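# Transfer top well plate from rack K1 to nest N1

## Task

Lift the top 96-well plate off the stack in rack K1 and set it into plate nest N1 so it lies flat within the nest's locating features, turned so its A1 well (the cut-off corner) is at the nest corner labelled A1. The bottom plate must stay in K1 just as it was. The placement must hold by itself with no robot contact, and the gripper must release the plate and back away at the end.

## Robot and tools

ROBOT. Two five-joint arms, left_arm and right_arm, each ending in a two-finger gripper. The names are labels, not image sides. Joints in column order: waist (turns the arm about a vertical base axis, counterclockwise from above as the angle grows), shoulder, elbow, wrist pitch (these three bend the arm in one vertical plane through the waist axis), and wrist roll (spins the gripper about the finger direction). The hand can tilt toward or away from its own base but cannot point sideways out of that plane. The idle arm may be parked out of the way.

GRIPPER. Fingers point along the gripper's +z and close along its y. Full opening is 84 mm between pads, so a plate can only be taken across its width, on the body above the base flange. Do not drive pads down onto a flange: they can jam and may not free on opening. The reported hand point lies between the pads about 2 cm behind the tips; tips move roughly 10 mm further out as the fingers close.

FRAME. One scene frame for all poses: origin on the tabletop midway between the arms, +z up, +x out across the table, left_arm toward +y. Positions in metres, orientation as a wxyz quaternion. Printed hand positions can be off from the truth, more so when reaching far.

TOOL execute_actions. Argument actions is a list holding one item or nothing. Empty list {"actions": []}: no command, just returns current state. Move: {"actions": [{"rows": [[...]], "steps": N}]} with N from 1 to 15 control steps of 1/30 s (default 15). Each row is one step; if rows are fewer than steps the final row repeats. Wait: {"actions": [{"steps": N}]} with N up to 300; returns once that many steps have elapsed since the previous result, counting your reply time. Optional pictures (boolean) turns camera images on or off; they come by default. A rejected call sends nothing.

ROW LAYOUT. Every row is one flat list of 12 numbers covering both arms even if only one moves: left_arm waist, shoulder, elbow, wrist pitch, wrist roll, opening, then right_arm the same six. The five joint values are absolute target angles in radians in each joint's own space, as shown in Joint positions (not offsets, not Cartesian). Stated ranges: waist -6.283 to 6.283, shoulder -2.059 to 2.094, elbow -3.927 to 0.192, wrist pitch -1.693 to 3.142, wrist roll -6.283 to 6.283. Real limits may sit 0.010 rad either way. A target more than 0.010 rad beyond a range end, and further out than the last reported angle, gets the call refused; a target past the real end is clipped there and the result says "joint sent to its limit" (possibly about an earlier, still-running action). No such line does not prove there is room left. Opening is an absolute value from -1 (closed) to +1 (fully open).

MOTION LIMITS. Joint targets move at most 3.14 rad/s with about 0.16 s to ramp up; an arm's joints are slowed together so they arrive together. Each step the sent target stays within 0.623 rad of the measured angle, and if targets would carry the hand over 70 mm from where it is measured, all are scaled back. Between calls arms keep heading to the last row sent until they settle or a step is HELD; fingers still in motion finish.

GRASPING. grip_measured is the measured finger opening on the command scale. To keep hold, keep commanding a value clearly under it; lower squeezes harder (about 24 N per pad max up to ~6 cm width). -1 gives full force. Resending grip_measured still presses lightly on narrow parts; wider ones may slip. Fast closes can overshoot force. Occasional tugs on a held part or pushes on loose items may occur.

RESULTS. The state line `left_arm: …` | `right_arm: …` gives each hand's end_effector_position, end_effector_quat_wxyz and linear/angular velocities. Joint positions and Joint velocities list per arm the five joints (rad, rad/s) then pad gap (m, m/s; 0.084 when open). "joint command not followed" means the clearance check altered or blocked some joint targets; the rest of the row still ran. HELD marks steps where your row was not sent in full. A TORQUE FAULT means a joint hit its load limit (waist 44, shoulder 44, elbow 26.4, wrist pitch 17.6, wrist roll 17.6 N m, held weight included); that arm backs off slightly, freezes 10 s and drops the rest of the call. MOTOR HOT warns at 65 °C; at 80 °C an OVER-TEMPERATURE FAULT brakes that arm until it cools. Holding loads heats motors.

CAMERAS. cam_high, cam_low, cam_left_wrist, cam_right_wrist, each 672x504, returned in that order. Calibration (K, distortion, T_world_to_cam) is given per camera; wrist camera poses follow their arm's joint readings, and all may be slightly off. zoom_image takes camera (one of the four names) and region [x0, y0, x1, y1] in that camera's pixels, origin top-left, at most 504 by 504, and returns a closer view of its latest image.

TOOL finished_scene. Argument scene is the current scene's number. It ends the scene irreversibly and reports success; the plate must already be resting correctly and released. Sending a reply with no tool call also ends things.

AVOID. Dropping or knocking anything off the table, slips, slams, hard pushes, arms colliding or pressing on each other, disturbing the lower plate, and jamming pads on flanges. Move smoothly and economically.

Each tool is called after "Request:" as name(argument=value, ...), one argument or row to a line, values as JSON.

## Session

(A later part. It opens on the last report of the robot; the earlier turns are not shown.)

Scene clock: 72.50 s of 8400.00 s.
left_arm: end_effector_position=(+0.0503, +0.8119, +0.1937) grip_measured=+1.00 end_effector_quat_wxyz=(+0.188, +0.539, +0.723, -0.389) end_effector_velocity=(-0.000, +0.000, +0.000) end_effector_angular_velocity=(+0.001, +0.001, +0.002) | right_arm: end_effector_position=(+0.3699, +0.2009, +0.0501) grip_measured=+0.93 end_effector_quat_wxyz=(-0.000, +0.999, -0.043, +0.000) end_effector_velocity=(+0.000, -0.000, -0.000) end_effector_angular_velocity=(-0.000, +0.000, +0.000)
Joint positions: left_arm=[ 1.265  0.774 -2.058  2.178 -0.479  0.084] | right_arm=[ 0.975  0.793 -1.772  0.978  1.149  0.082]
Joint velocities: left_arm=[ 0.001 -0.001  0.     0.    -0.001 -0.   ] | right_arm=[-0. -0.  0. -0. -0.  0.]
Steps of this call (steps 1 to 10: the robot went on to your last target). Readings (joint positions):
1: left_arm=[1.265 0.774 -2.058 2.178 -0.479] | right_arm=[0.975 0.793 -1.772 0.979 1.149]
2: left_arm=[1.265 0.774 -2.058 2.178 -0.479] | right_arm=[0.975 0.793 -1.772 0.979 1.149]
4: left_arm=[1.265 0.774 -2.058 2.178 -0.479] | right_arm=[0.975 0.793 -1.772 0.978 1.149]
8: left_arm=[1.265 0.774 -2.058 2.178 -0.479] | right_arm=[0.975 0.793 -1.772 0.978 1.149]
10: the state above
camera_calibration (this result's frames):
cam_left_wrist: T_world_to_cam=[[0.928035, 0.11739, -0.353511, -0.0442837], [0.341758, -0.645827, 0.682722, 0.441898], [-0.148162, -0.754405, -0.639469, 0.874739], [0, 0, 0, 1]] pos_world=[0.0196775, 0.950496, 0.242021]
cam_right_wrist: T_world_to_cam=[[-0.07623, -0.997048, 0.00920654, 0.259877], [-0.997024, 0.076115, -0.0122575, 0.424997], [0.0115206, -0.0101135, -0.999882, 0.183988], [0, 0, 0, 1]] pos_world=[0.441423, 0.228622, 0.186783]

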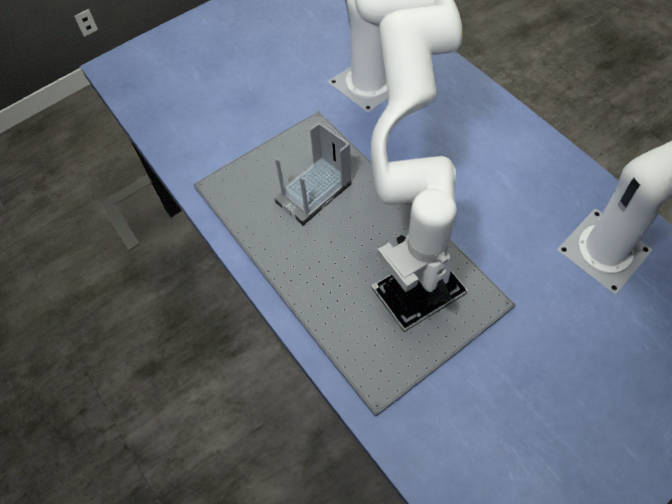

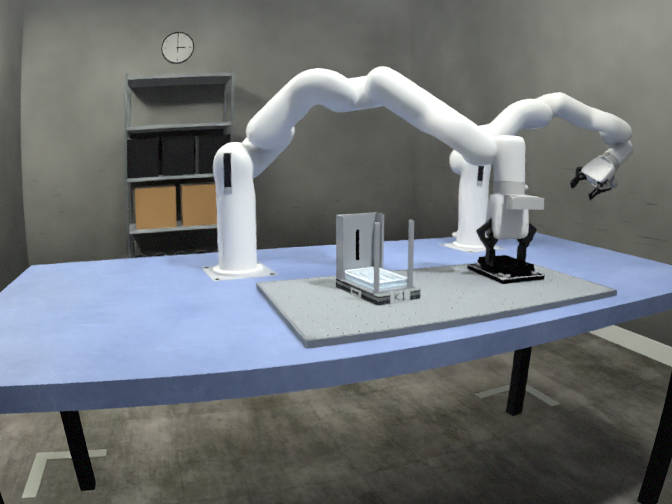

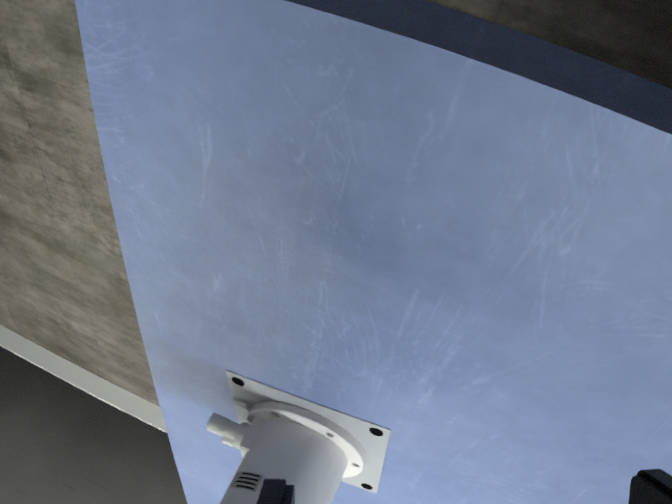

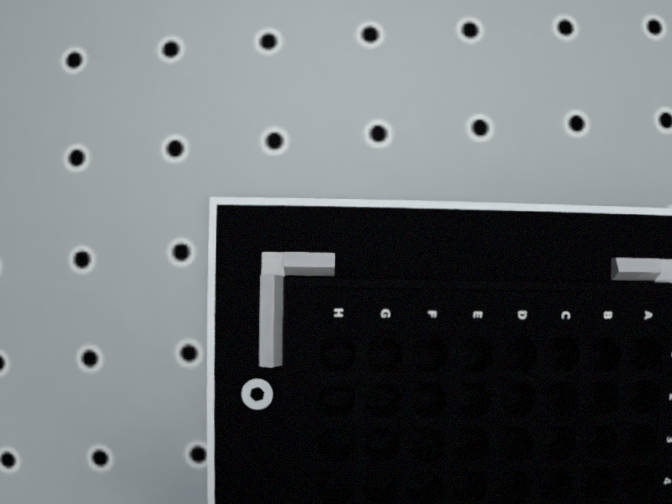

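Request:
execute_actions(
  actions=[
    {"rows":[[1.265,0.774,-2.058,2.178,-0.479,1,0.9746,0.7939,-1.7713,0.9774,1.1486,-0.5],[1.265,0.774,-2.058,2.178,-0.479,1,0.9746,0.7946,-1.7711,0.9765,1.1486,-0.5],[1.265,0.774,-2.058,2.178,-0.479,1,0.9746,0.7954,-1.7709,0.9755,1.1486,-0.5],[1.265,0.774,-2.058,2.178,-0.479,1,0.9746,0.7961,-1.7707,0.9746,1.1486,-0.5],[1.265,0.774,-2.058,2.178,-0.479,1,0.9746,0.7969,-1.7705,0.9736,1.1486,-0.5],[1.265,0.774,-2.058,2.178,-0.479,1,0.9746,0.7977,-1.7703,0.9726,1.1486,-0.5],[1.265,0.774,-2.058,2.178,-0.479,1,0.9746,0.7984,-1.7701,0.9717,1.1486,-0.5],[1.265,0.774,-2.058,2.178,-0.479,1,0.9746,0.7992,-1.7699,0.9707,1.1486,-0.5],[1.265,0.774,-2.058,2.178,-0.479,1,0.9746,0.8,-1.7697,0.9697,1.1486,-0.5],[1.265,0.774,-2.058,2.178,-0.479,1,0.9746,0.8007,-1.7695,0.9688,1.1486,-0.5],[1.265,0.774,-2.058,2.178,-0.479,1,0.9746,0.8013,-1.7694,0.9681,1.1486,-0.5],[1.265,0.774,-2.058,2.178,-0.479,1,0.9746,0.8019,-1.7693,0.9674,1.1486,-0.5],[1.265,0.774,-2.058,2.178,-0.479,1,0.9746,0.8025,-1.7692,0.9667,1.1486,-0.5],[1.265,0.774,-2.058,2.178,-0.479,1,0.9746,0.8031,-1.769,0.9659,1.1486,-0.5],[1.265,0.774,-2.058,2.178,-0.479,1,0.9746,0.8038,-1.7689,0.9651,1.1486,-0.5]],"steps":15},
  ],
  pictures=false,
)

Request:
execute_actions(
  actions=[
    {"steps":12},
  ],
)

Request:
zoom_image(
  camera="cam_low",
  region=[450, 210, 560, 295],
)

Request:
zoom_image(
  camera="cam_right_wrist",
  region=[230, 220, 400, 380],
)

Scene clock: 76.37 s of 8400.00 s.
left_arm: end_effector_position=(+0.0503, +0.8119, +0.1937) grip_measured=+1.00 end_effector_quat_wxyz=(+0.188, +0.539, +0.723, -0.389) end_effector_velocity=(-0.000, +0.000, +0.000) end_effector_angular_velocity=(+0.001, -0.001, -0.001) | right_arm: end_effector_position=(+0.3699, +0.2009, +0.0443) grip_measured=+0.93 end_effector_quat_wxyz=(+0.000, +0.999, -0.043, -0.000) end_effector_velocity=(+0.000, +0.001, -0.011) end_effector_angular_velocity=(+0.002, -0.001, +0.000)
Joint positions: left_arm=[ 1.265  0.774 -2.058  2.178 -0.479  0.084] | right_arm=[ 0.975  0.802 -1.769  0.967  1.149  0.082]
Joint velocities: left_arm=[ 0.    -0.001  0.    -0.     0.001 -0.   ] | right_arm=[ 0.     0.018  0.003 -0.023 -0.     0.   ]
Steps of this call (steps 1 to 15: the robot went on to your last target; steps 16 to 90: nothing new was sent; then 0.37 s passed at rest; steps 91 to 105: all 15 steps of this action). Readings (joint positions):
91: left_arm=[1.265 0.774 -2.058 2.178 -0.479] | right_arm=[0.975 0.793 -1.771 0.978 1.149]
92: left_arm=[1.265 0.774 -2.058 2.178 -0.479] | right_arm=[0.975 0.793 -1.771 0.978 1.149]
94: left_arm=[1.265 0.774 -2.058 2.178 -0.479] | right_arm=[0.975 0.794 -1.771 0.977 1.149]
98: left_arm=[1.265 0.774 -2.058 2.178 -0.479] | right_arm=[0.975 0.797 -1.770 0.974 1.149]
105: the state above

Scene clock: 76.77 s of 8400.00 s.
left_arm: end_effector_position=(+0.0503, +0.8119, +0.1937) grip_measured=+1.00 end_effector_quat_wxyz=(+0.188, +0.539, +0.723, -0.389) end_effector_velocity=(-0.000, -0.000, -0.000) end_effector_angular_velocity=(-0.001, +0.000, +0.001) | right_arm: end_effector_position=(+0.3700, +0.2011, +0.0435) grip_measured=+0.93 end_effector_quat_wxyz=(-0.000, +0.999, -0.043, +0.000) end_effector_velocity=(-0.000, +0.000, -0.000) end_effector_angular_velocity=(+0.000, -0.000, +0.000)
Joint positions: left_arm=[ 1.265  0.774 -2.058  2.178 -0.479  0.084] | right_arm=[ 0.975  0.803 -1.769  0.965  1.149  0.082]
Joint velocities: left_arm=[ 0.001  0.001  0.     0.    -0.    -0.   ] | right_arm=[ 0.001  0.    -0.    -0.     0.     0.   ]
Steps of this call (steps 1 to 12: the robot went on to your last target). Readings (joint positions):
1: left_arm=[1.265 0.774 -2.058 2.178 -0.479] | right_arm=[0.975 0.802 -1.769 0.967 1.149]
2: left_arm=[1.265 0.774 -2.058 2.178 -0.479] | right_arm=[0.975 0.803 -1.769 0.966 1.149]
4: left_arm=[1.265 0.774 -2.058 2.178 -0.479] | right_arm=[0.975 0.803 -1.769 0.965 1.149]
8: left_arm=[1.265 0.774 -2.058 2.178 -0.479] | right_arm=[0.975 0.803 -1.769 0.965 1.149]
12: the state above
camera_calibration (this result's frames):
cam_left_wrist: T_world_to_cam=[[0.928035, 0.11739, -0.353511, -0.0442836], [0.341758, -0.645827, 0.682722, 0.441898], [-0.148162, -0.754405, -0.639469, 0.874739], [0, 0, 0, 1]] pos_world=[0.0196774, 0.950496, 0.242021]
cam_right_wrist: T_world_to_cam=[[-0.0762385, -0.997053, 0.00854558, 0.260157], [-0.997019, 0.0761282, -0.0125627, 0.42502], [0.0118751, -0.00947786, -0.999885, 0.177185], [0, 0, 0, 1]] pos_world=[0.441482, 0.228714, 0.18028]

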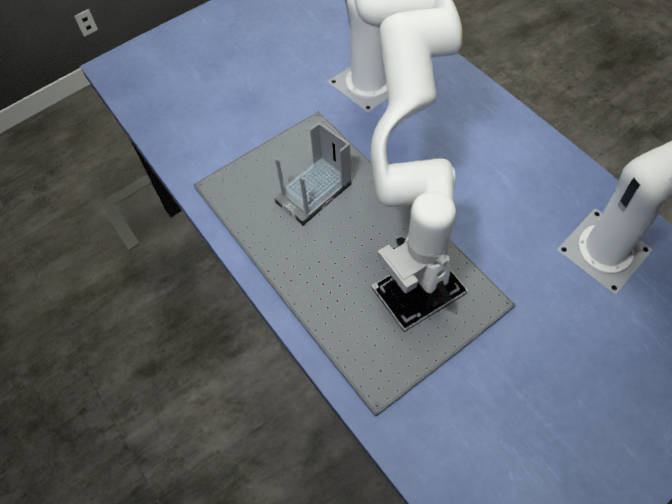

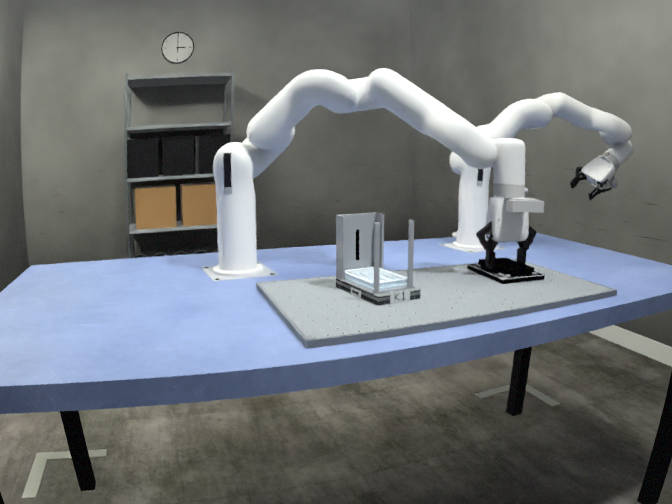

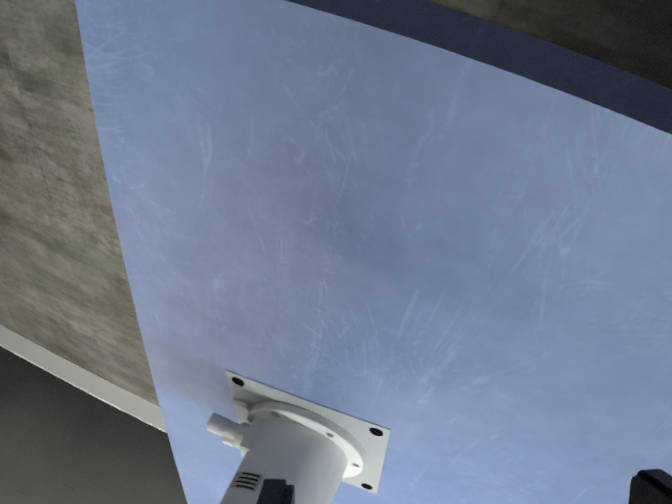

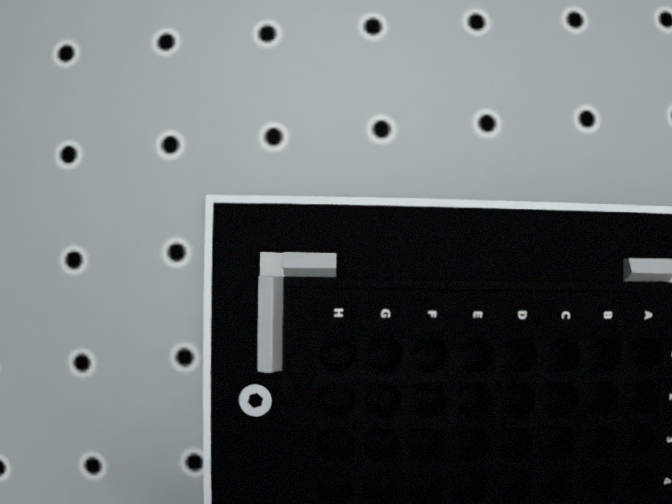

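Region (450, 210, 560, 295) of cam_low's 672x504 image, scaled by 4.582, with more detail than that image has; it fills the top 389 rows of this view, and the rest is white.

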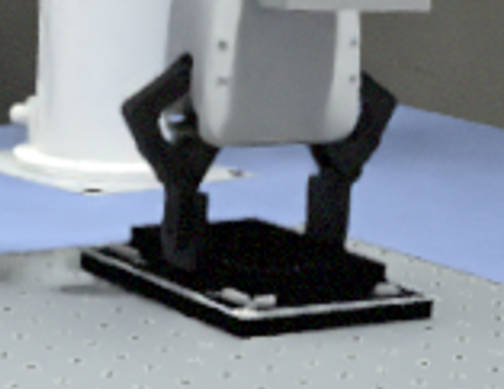

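Region (230, 220, 400, 380) of cam_right_wrist's 672x504 image, scaled by 2.965, with more detail than that image has; it fills the top 474 rows of this view, and the rest is white.

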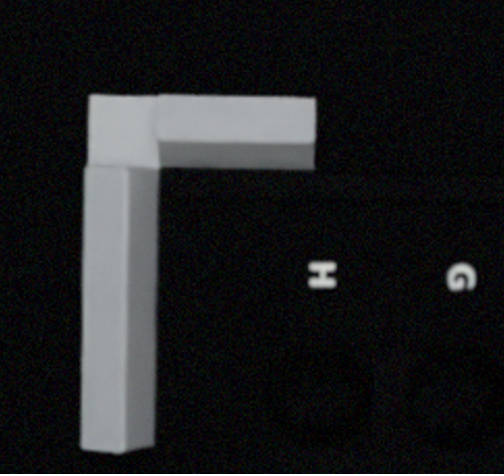

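Request:
execute_actions(
  actions=[
    {"rows":[[1.265,0.774,-2.058,2.178,-0.479,1,0.9746,0.803,-1.7691,0.9661,1.1486,0.3],[1.265,0.774,-2.058,2.178,-0.479,1,0.9746,0.8028,-1.7691,0.9663,1.1486,0.8],[1.265,0.774,-2.058,2.178,-0.479,1,0.9746,0.8028,-1.7691,0.9663,1.1486,1]],"steps":10},
  ],
  pictures=false,
)

Request:
execute_actions(
  actions=[
    {"rows":[[1.265,0.774,-2.058,2.178,-0.479,1,0.9746,0.802,-1.7693,0.9673,1.1486,1],[1.265,0.774,-2.058,2.178,-0.479,1,0.9746,0.8007,-1.7695,0.9688,1.1486,1],[1.265,0.774,-2.058,2.178,-0.479,1,0.9746,0.7992,-1.7699,0.9707,1.1486,1],[1.265,0.774,-2.058,2.178,-0.479,1,0.9746,0.7977,-1.7703,0.9726,1.1486,1],[1.265,0.774,-2.058,2.178,-0.479,1,0.9746,0.7961,-1.7707,0.9746,1.1486,1],[1.265,0.774,-2.058,2.178,-0.479,1,0.9746,0.7946,-1.7711,0.9765,1.1486,1],[1.265,0.774,-2.058,2.178,-0.479,1,0.9746,0.7931,-1.7715,0.9784,1.1486,1],[1.265,0.774,-2.058,2.178,-0.479,1,0.9746,0.7912,-1.7721,0.9809,1.1486,1],[1.265,0.774,-2.058,2.178,-0.479,1,0.9746,0.789,-1.7728,0.9838,1.1486,1],[1.265,0.774,-2.058,2.178,-0.479,1,0.9746,0.7866,-1.7735,0.9869,1.1486,1],[1.265,0.774,-2.058,2.178,-0.479,1,0.9746,0.784,-1.7743,0.9903,1.1486,1],[1.265,0.774,-2.058,2.178,-0.479,1,0.9746,0.7811,-1.7752,0.9941,1.1486,1],[1.265,0.774,-2.058,2.178,-0.479,1,0.9746,0.7782,-1.7763,0.9981,1.1486,1],[1.265,0.774,-2.058,2.178,-0.479,1,0.9746,0.7753,-1.7774,1.0021,1.1486,1],[1.265,0.774,-2.058,2.178,-0.479,1,0.9746,0.7724,-1.7786,1.0062,1.1486,1]],"steps":15},
  ],
)

Scene clock: 81.70 s of 8400.00 s.
left_arm: end_effector_position=(+0.0503, +0.8119, +0.1937) grip_measured=+1.00 end_effector_quat_wxyz=(+0.188, +0.539, +0.723, -0.389) end_effector_velocity=(-0.000, +0.000, +0.001) end_effector_angular_velocity=(+0.001, -0.001, +0.001) | right_arm: end_effector_position=(+0.3694, +0.2001, +0.0423) grip_measured=+1.00 end_effector_quat_wxyz=(+0.001, +0.999, -0.043, -0.001) end_effector_velocity=(-0.000, +0.000, +0.001) end_effector_angular_velocity=(+0.000, -0.000, -0.000)
Joint positions: left_arm=[ 1.265  0.774 -2.058  2.178 -0.479  0.084] | right_arm=[ 0.975  0.804 -1.768  0.967  1.149  0.084]
Joint velocities: left_arm=[ 0.001 -0.001 -0.     0.     0.001  0.   ] | right_arm=[ 0.    -0.001 -0.001  0.002  0.    -0.   ]
Steps of this call (steps 1 to 15: the robot went on to your last target; steps 16 to 90: nothing new was sent; then 1.60 s passed at rest; steps 91 to 100: all 10 steps of this action). Readings (joint positions):
91: left_arm=[1.265 0.774 -2.058 2.178 -0.479] | right_arm=[0.975 0.804 -1.769 0.965 1.149]
92: left_arm=[1.265 0.774 -2.058 2.178 -0.479] | right_arm=[0.975 0.804 -1.769 0.965 1.149]
94: left_arm=[1.265 0.774 -2.058 2.178 -0.479] | right_arm=[0.975 0.804 -1.769 0.966 1.149]
98: left_arm=[1.265 0.774 -2.058 2.178 -0.479] | right_arm=[0.975 0.804 -1.768 0.967 1.149]
100: the state above

Scene clock: 82.20 s of 8400.00 s.
left_arm: end_effector_position=(+0.0503, +0.8119, +0.1937) grip_measured=+1.00 end_effector_quat_wxyz=(+0.188, +0.539, +0.723, -0.389) end_effector_velocity=(-0.000, +0.000, -0.000) end_effector_angular_velocity=(-0.000, +0.000, +0.001) | right_arm: end_effector_position=(+0.3698, +0.2008, +0.0580) grip_measured=+1.00 end_effector_quat_wxyz=(+0.000, +0.999, -0.043, -0.000) end_effector_velocity=(+0.001, +0.001, +0.058) end_effector_angular_velocity=(+0.004, -0.002, +0.000)
Joint positions: left_arm=[ 1.265  0.774 -2.058  2.178 -0.479  0.084] | right_arm=[ 0.975  0.781 -1.775  0.994  1.149  0.084]
Joint velocities: left_arm=[ 0.001  0.    -0.     0.    -0.     0.   ] | right_arm=[-0.    -0.084 -0.031  0.11  -0.     0.   ]
Steps of this call (steps 1 to 15: all 15 steps of this action). Readings (joint positions):
1: left_arm=[1.265 0.774 -2.058 2.178 -0.479] | right_arm=[0.975 0.804 -1.768 0.967 1.149]
2: left_arm=[1.265 0.774 -2.058 2.178 -0.479] | right_arm=[0.975 0.804 -1.768 0.967 1.149]
4: left_arm=[1.265 0.774 -2.058 2.178 -0.479] | right_arm=[0.975 0.803 -1.768 0.969 1.149]
8: left_arm=[1.265 0.774 -2.058 2.178 -0.479] | right_arm=[0.975 0.796 -1.771 0.975 1.149]
15: the state above
camera_calibration (this result's frames):
cam_left_wrist: T_world_to_cam=[[0.928035, 0.11739, -0.353511, -0.0442836], [0.341758, -0.645827, 0.682722, 0.441898], [-0.148162, -0.754405, -0.639469, 0.874739], [0, 0, 0, 1]] pos_world=[0.0196775, 0.950496, 0.242021]
cam_right_wrist: T_world_to_cam=[[-0.0762238, -0.997045, 0.00954838, 0.259702], [-0.997026, 0.0761065, -0.0120997, 0.425049], [0.0113373, -0.0104423, -0.999881, 0.192075], [0, 0, 0, 1]] pos_world=[0.441403, 0.228591, 0.194716]

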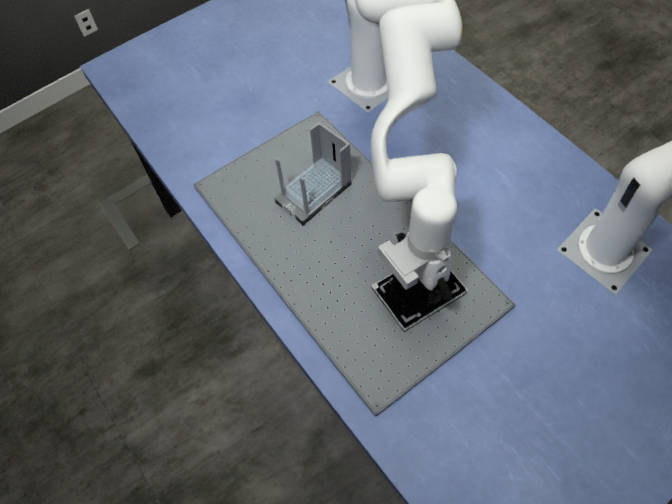

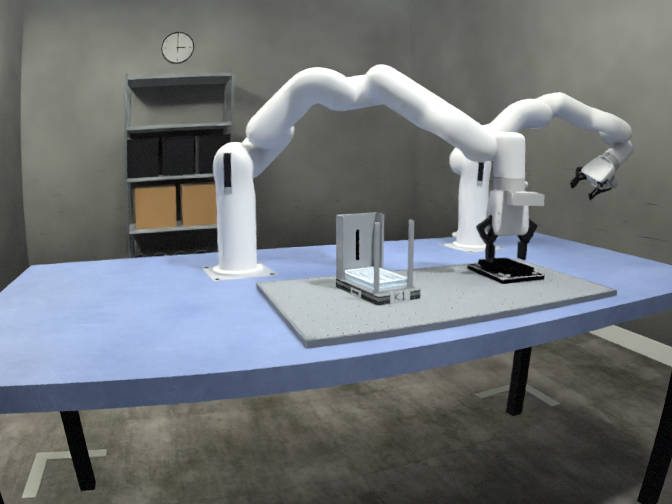

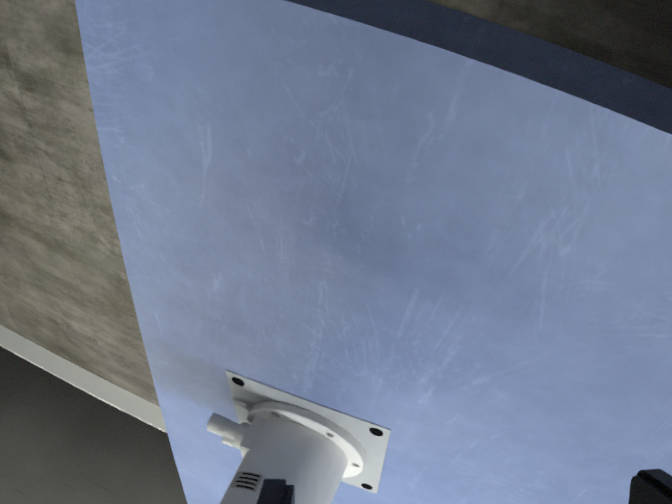

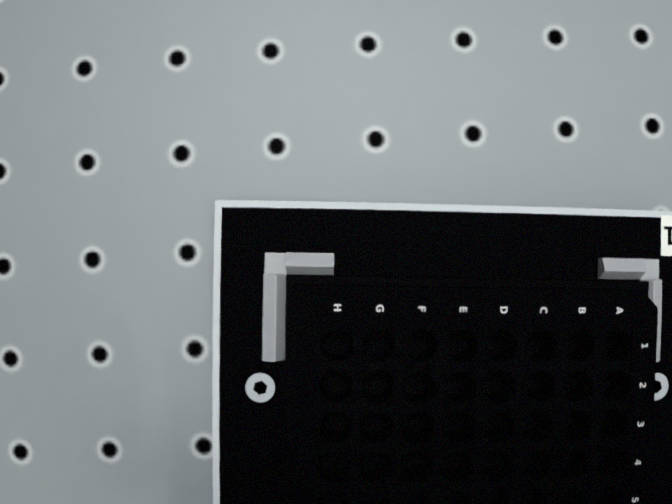

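Request:
execute_actions(
  actions=[
    {"rows":[[1.265,0.774,-2.058,2.178,-0.479,1,0.9746,0.762,-1.78,1.018,1.1486,1],[1.265,0.774,-2.058,2.178,-0.479,1,0.9746,0.745,-1.782,1.037,1.1486,1],[1.265,0.774,-2.058,2.178,-0.479,1,0.977,0.722,-1.78,1.058,1.151,1],[1.265,0.774,-2.058,2.178,-0.479,1,0.982,0.695,-1.772,1.077,1.156,1],[1.265,0.774,-2.058,2.178,-0.479,1,0.99,0.665,-1.759,1.094,1.164,1],[1.265,0.774,-2.058,2.178,-0.479,1,0.999,0.633,-1.743,1.11,1.173,1],[1.265,0.774,-2.058,2.178,-0.479,1,1.008,0.6,-1.725,1.125,1.182,1],[1.265,0.774,-2.058,2.178,-0.479,1,1.017,0.567,-1.706,1.139,1.191,1],[1.265,0.774,-2.058,2.178,-0.479,1,1.026,0.535,-1.687,1.152,1.2,1],[1.265,0.774,-2.058,2.178,-0.479,1,1.034,0.505,-1.669,1.164,1.208,1],[1.265,0.774,-2.058,2.178,-0.479,1,1.042,0.478,-1.653,1.175,1.216,1],[1.265,0.774,-2.058,2.178,-0.479,1,1.048,0.456,-1.64,1.184,1.222,1],[1.265,0.774,-2.058,2.178,-0.479,1,1.053,0.44,-1.631,1.191,1.227,1],[1.265,0.774,-2.058,2.178,-0.479,1,1.056,0.429,-1.625,1.196,1.23,1],[1.265,0.774,-2.058,2.178,-0.479,1,1.057,0.424,-1.622,1.198,1.231,1]],"steps":15},
  ],
  pictures=false,
)

Request:
execute_actions(
  actions=[
    {"steps":12},
  ],
)

Request:
zoom_image(
  camera="cam_right_wrist",
  region=[170, 60, 510, 440],
)

Request:
zoom_image(
  camera="cam_low",
  region=[455, 235, 555, 295],
)

Scene clock: 87.50 s of 8400.00 s.
left_arm: end_effector_position=(+0.0503, +0.8119, +0.1937) grip_measured=+1.00 end_effector_quat_wxyz=(+0.188, +0.539, +0.723, -0.389) end_effector_velocity=(+0.000, -0.000, +0.000) end_effector_angular_velocity=(+0.001, +0.000, -0.001) | right_arm: end_effector_position=(+0.3117, +0.1824, +0.1861) grip_measured=+1.00 end_effector_quat_wxyz=(-0.002, +0.999, -0.042, +0.001) end_effector_velocity=(-0.159, -0.070, +0.217) end_effector_angular_velocity=(+0.011, -0.004, +0.008)
Joint positions: left_arm=[ 1.265  0.774 -2.058  2.178 -0.479  0.084] | right_arm=[ 1.044  0.473 -1.653  1.175  1.217  0.084]
Joint velocities: left_arm=[-0.001 -0.001  0.    -0.    -0.     0.   ] | right_arm=[ 0.189 -0.657  0.368  0.277  0.182  0.   ]
Steps of this call (steps 1 to 30: the robot went on to your last target; steps 31 to 90: nothing new was sent; then 1.80 s passed at rest; steps 91 to 105: all 15 steps of this action). Readings (joint positions):
91: left_arm=[1.265 0.774 -2.058 2.178 -0.479] | right_arm=[0.975 0.772 -1.779 1.006 1.149]
92: left_arm=[1.265 0.774 -2.058 2.178 -0.479] | right_arm=[0.975 0.771 -1.778 1.009 1.149]
94: left_arm=[1.265 0.774 -2.058 2.178 -0.479] | right_arm=[0.975 0.759 -1.777 1.026 1.149]
98: left_arm=[1.265 0.774 -2.058 2.178 -0.479] | right_arm=[0.988 0.675 -1.760 1.084 1.163]
105: the state above

Scene clock: 87.90 s of 8400.00 s.
left_arm: end_effector_position=(+0.0503, +0.8119, +0.1937) grip_measured=+1.00 end_effector_quat_wxyz=(+0.188, +0.539, +0.723, -0.389) end_effector_velocity=(+0.001, -0.000, -0.000) end_effector_angular_velocity=(+0.000, +0.001, -0.001) | right_arm: end_effector_position=(+0.3002, +0.1747, +0.1992) grip_measured=+1.00 end_effector_quat_wxyz=(+0.001, +0.999, -0.043, -0.000) end_effector_velocity=(-0.001, +0.003, +0.010) end_effector_angular_velocity=(+0.017, -0.008, +0.003)
Joint positions: left_arm=[ 1.265  0.774 -2.058  2.178 -0.479  0.084] | right_arm=[ 1.056  0.426 -1.622  1.198  1.231  0.084]
Joint velocities: left_arm=[-0.002 -0.     0.    -0.    -0.001  0.   ] | right_arm=[ 0.004 -0.013 -0.006 -0.     0.001 -0.   ]
Steps of this call (steps 1 to 12: the robot went on to your last target). Readings (joint positions):
1: left_arm=[1.265 0.774 -2.058 2.178 -0.479] | right_arm=[1.050 0.454 -1.643 1.183 1.222]
2: left_arm=[1.265 0.774 -2.058 2.178 -0.479] | right_arm=[1.053 0.440 -1.635 1.189 1.225]
4: left_arm=[1.265 0.774 -2.058 2.178 -0.479] | right_arm=[1.056 0.429 -1.628 1.194 1.229]
8: left_arm=[1.265 0.774 -2.058 2.178 -0.479] | right_arm=[1.056 0.428 -1.621 1.198 1.231]
12: the state above
camera_calibration (this result's frames):
cam_left_wrist: T_world_to_cam=[[0.928035, 0.11739, -0.353511, -0.0442837], [0.341758, -0.645827, 0.682722, 0.441899], [-0.148162, -0.754405, -0.63947, 0.874739], [0, 0, 0, 1]] pos_world=[0.0196775, 0.950496, 0.242021]
cam_right_wrist: T_world_to_cam=[[-0.076658, -0.996998, 0.010888, 0.226906], [-0.996999, 0.076531, -0.0116405, 0.359097], [0.0107723, -0.0117476, -0.999873, 0.334117], [0, 0, 0, 1]] pos_world=[0.371814, 0.202668, 0.335784]

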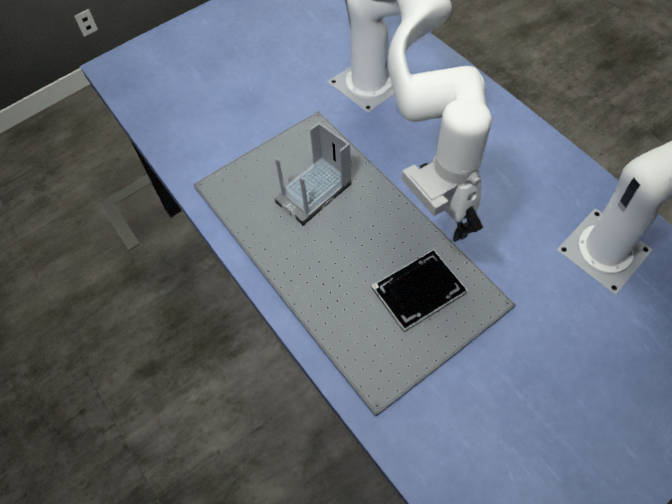

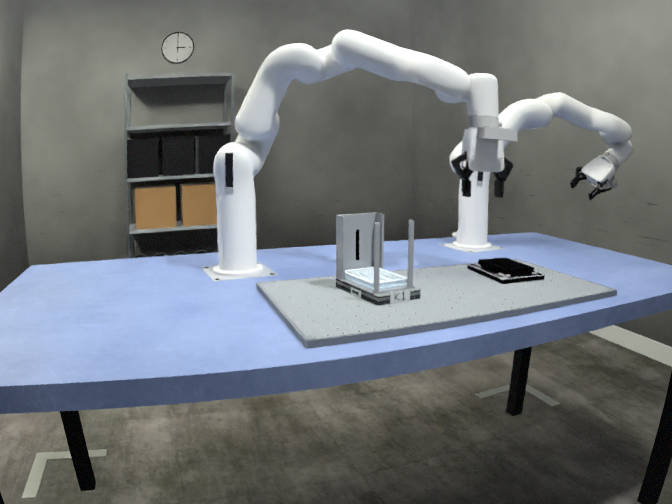

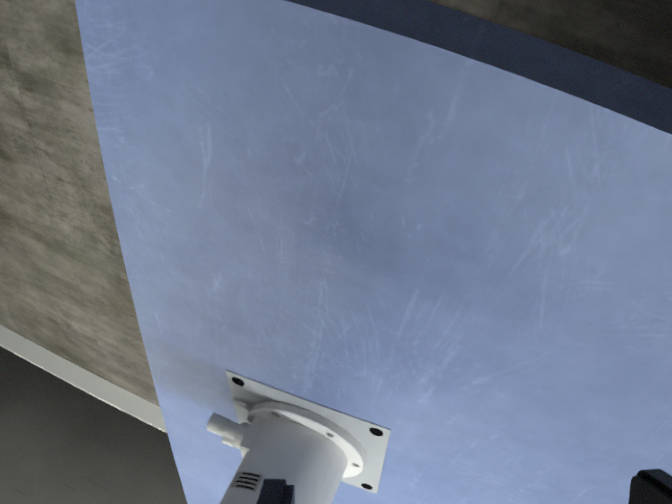

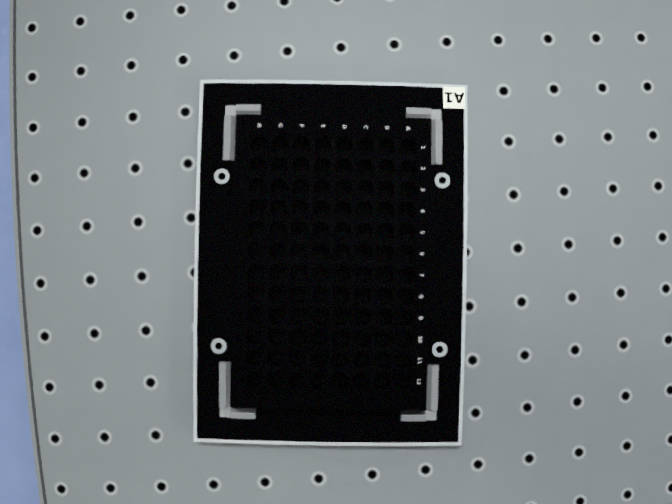

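Region (170, 60, 510, 440) of cam_right_wrist's 672x504 image, scaled by 1.326, with more detail than that image has; it fills the left 451 columns of this view, and the rest is white.

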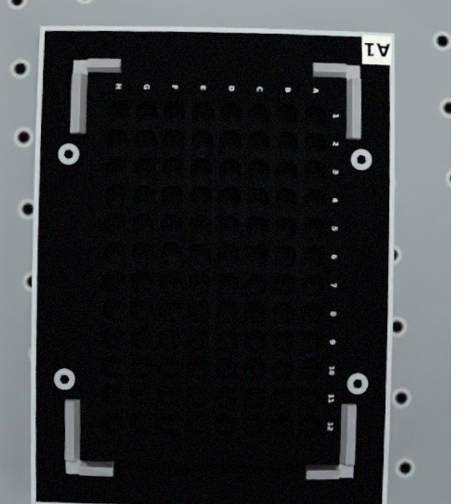

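Region (455, 235, 555, 295) of cam_low's 672x504 image, scaled by 5.040, with more detail than that image has; it fills the top 302 rows of this view, and the rest is white.

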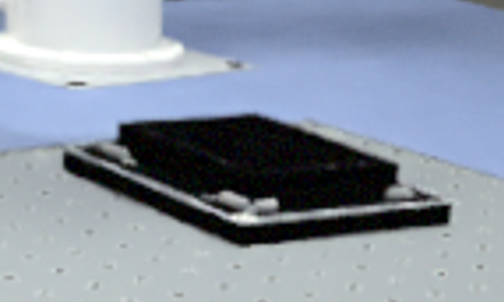

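The plate is seated inside all four locators with A1 at the marked corner.

Request:
finished_scene(
  scene=2,
)

The scene is finished: the task was done.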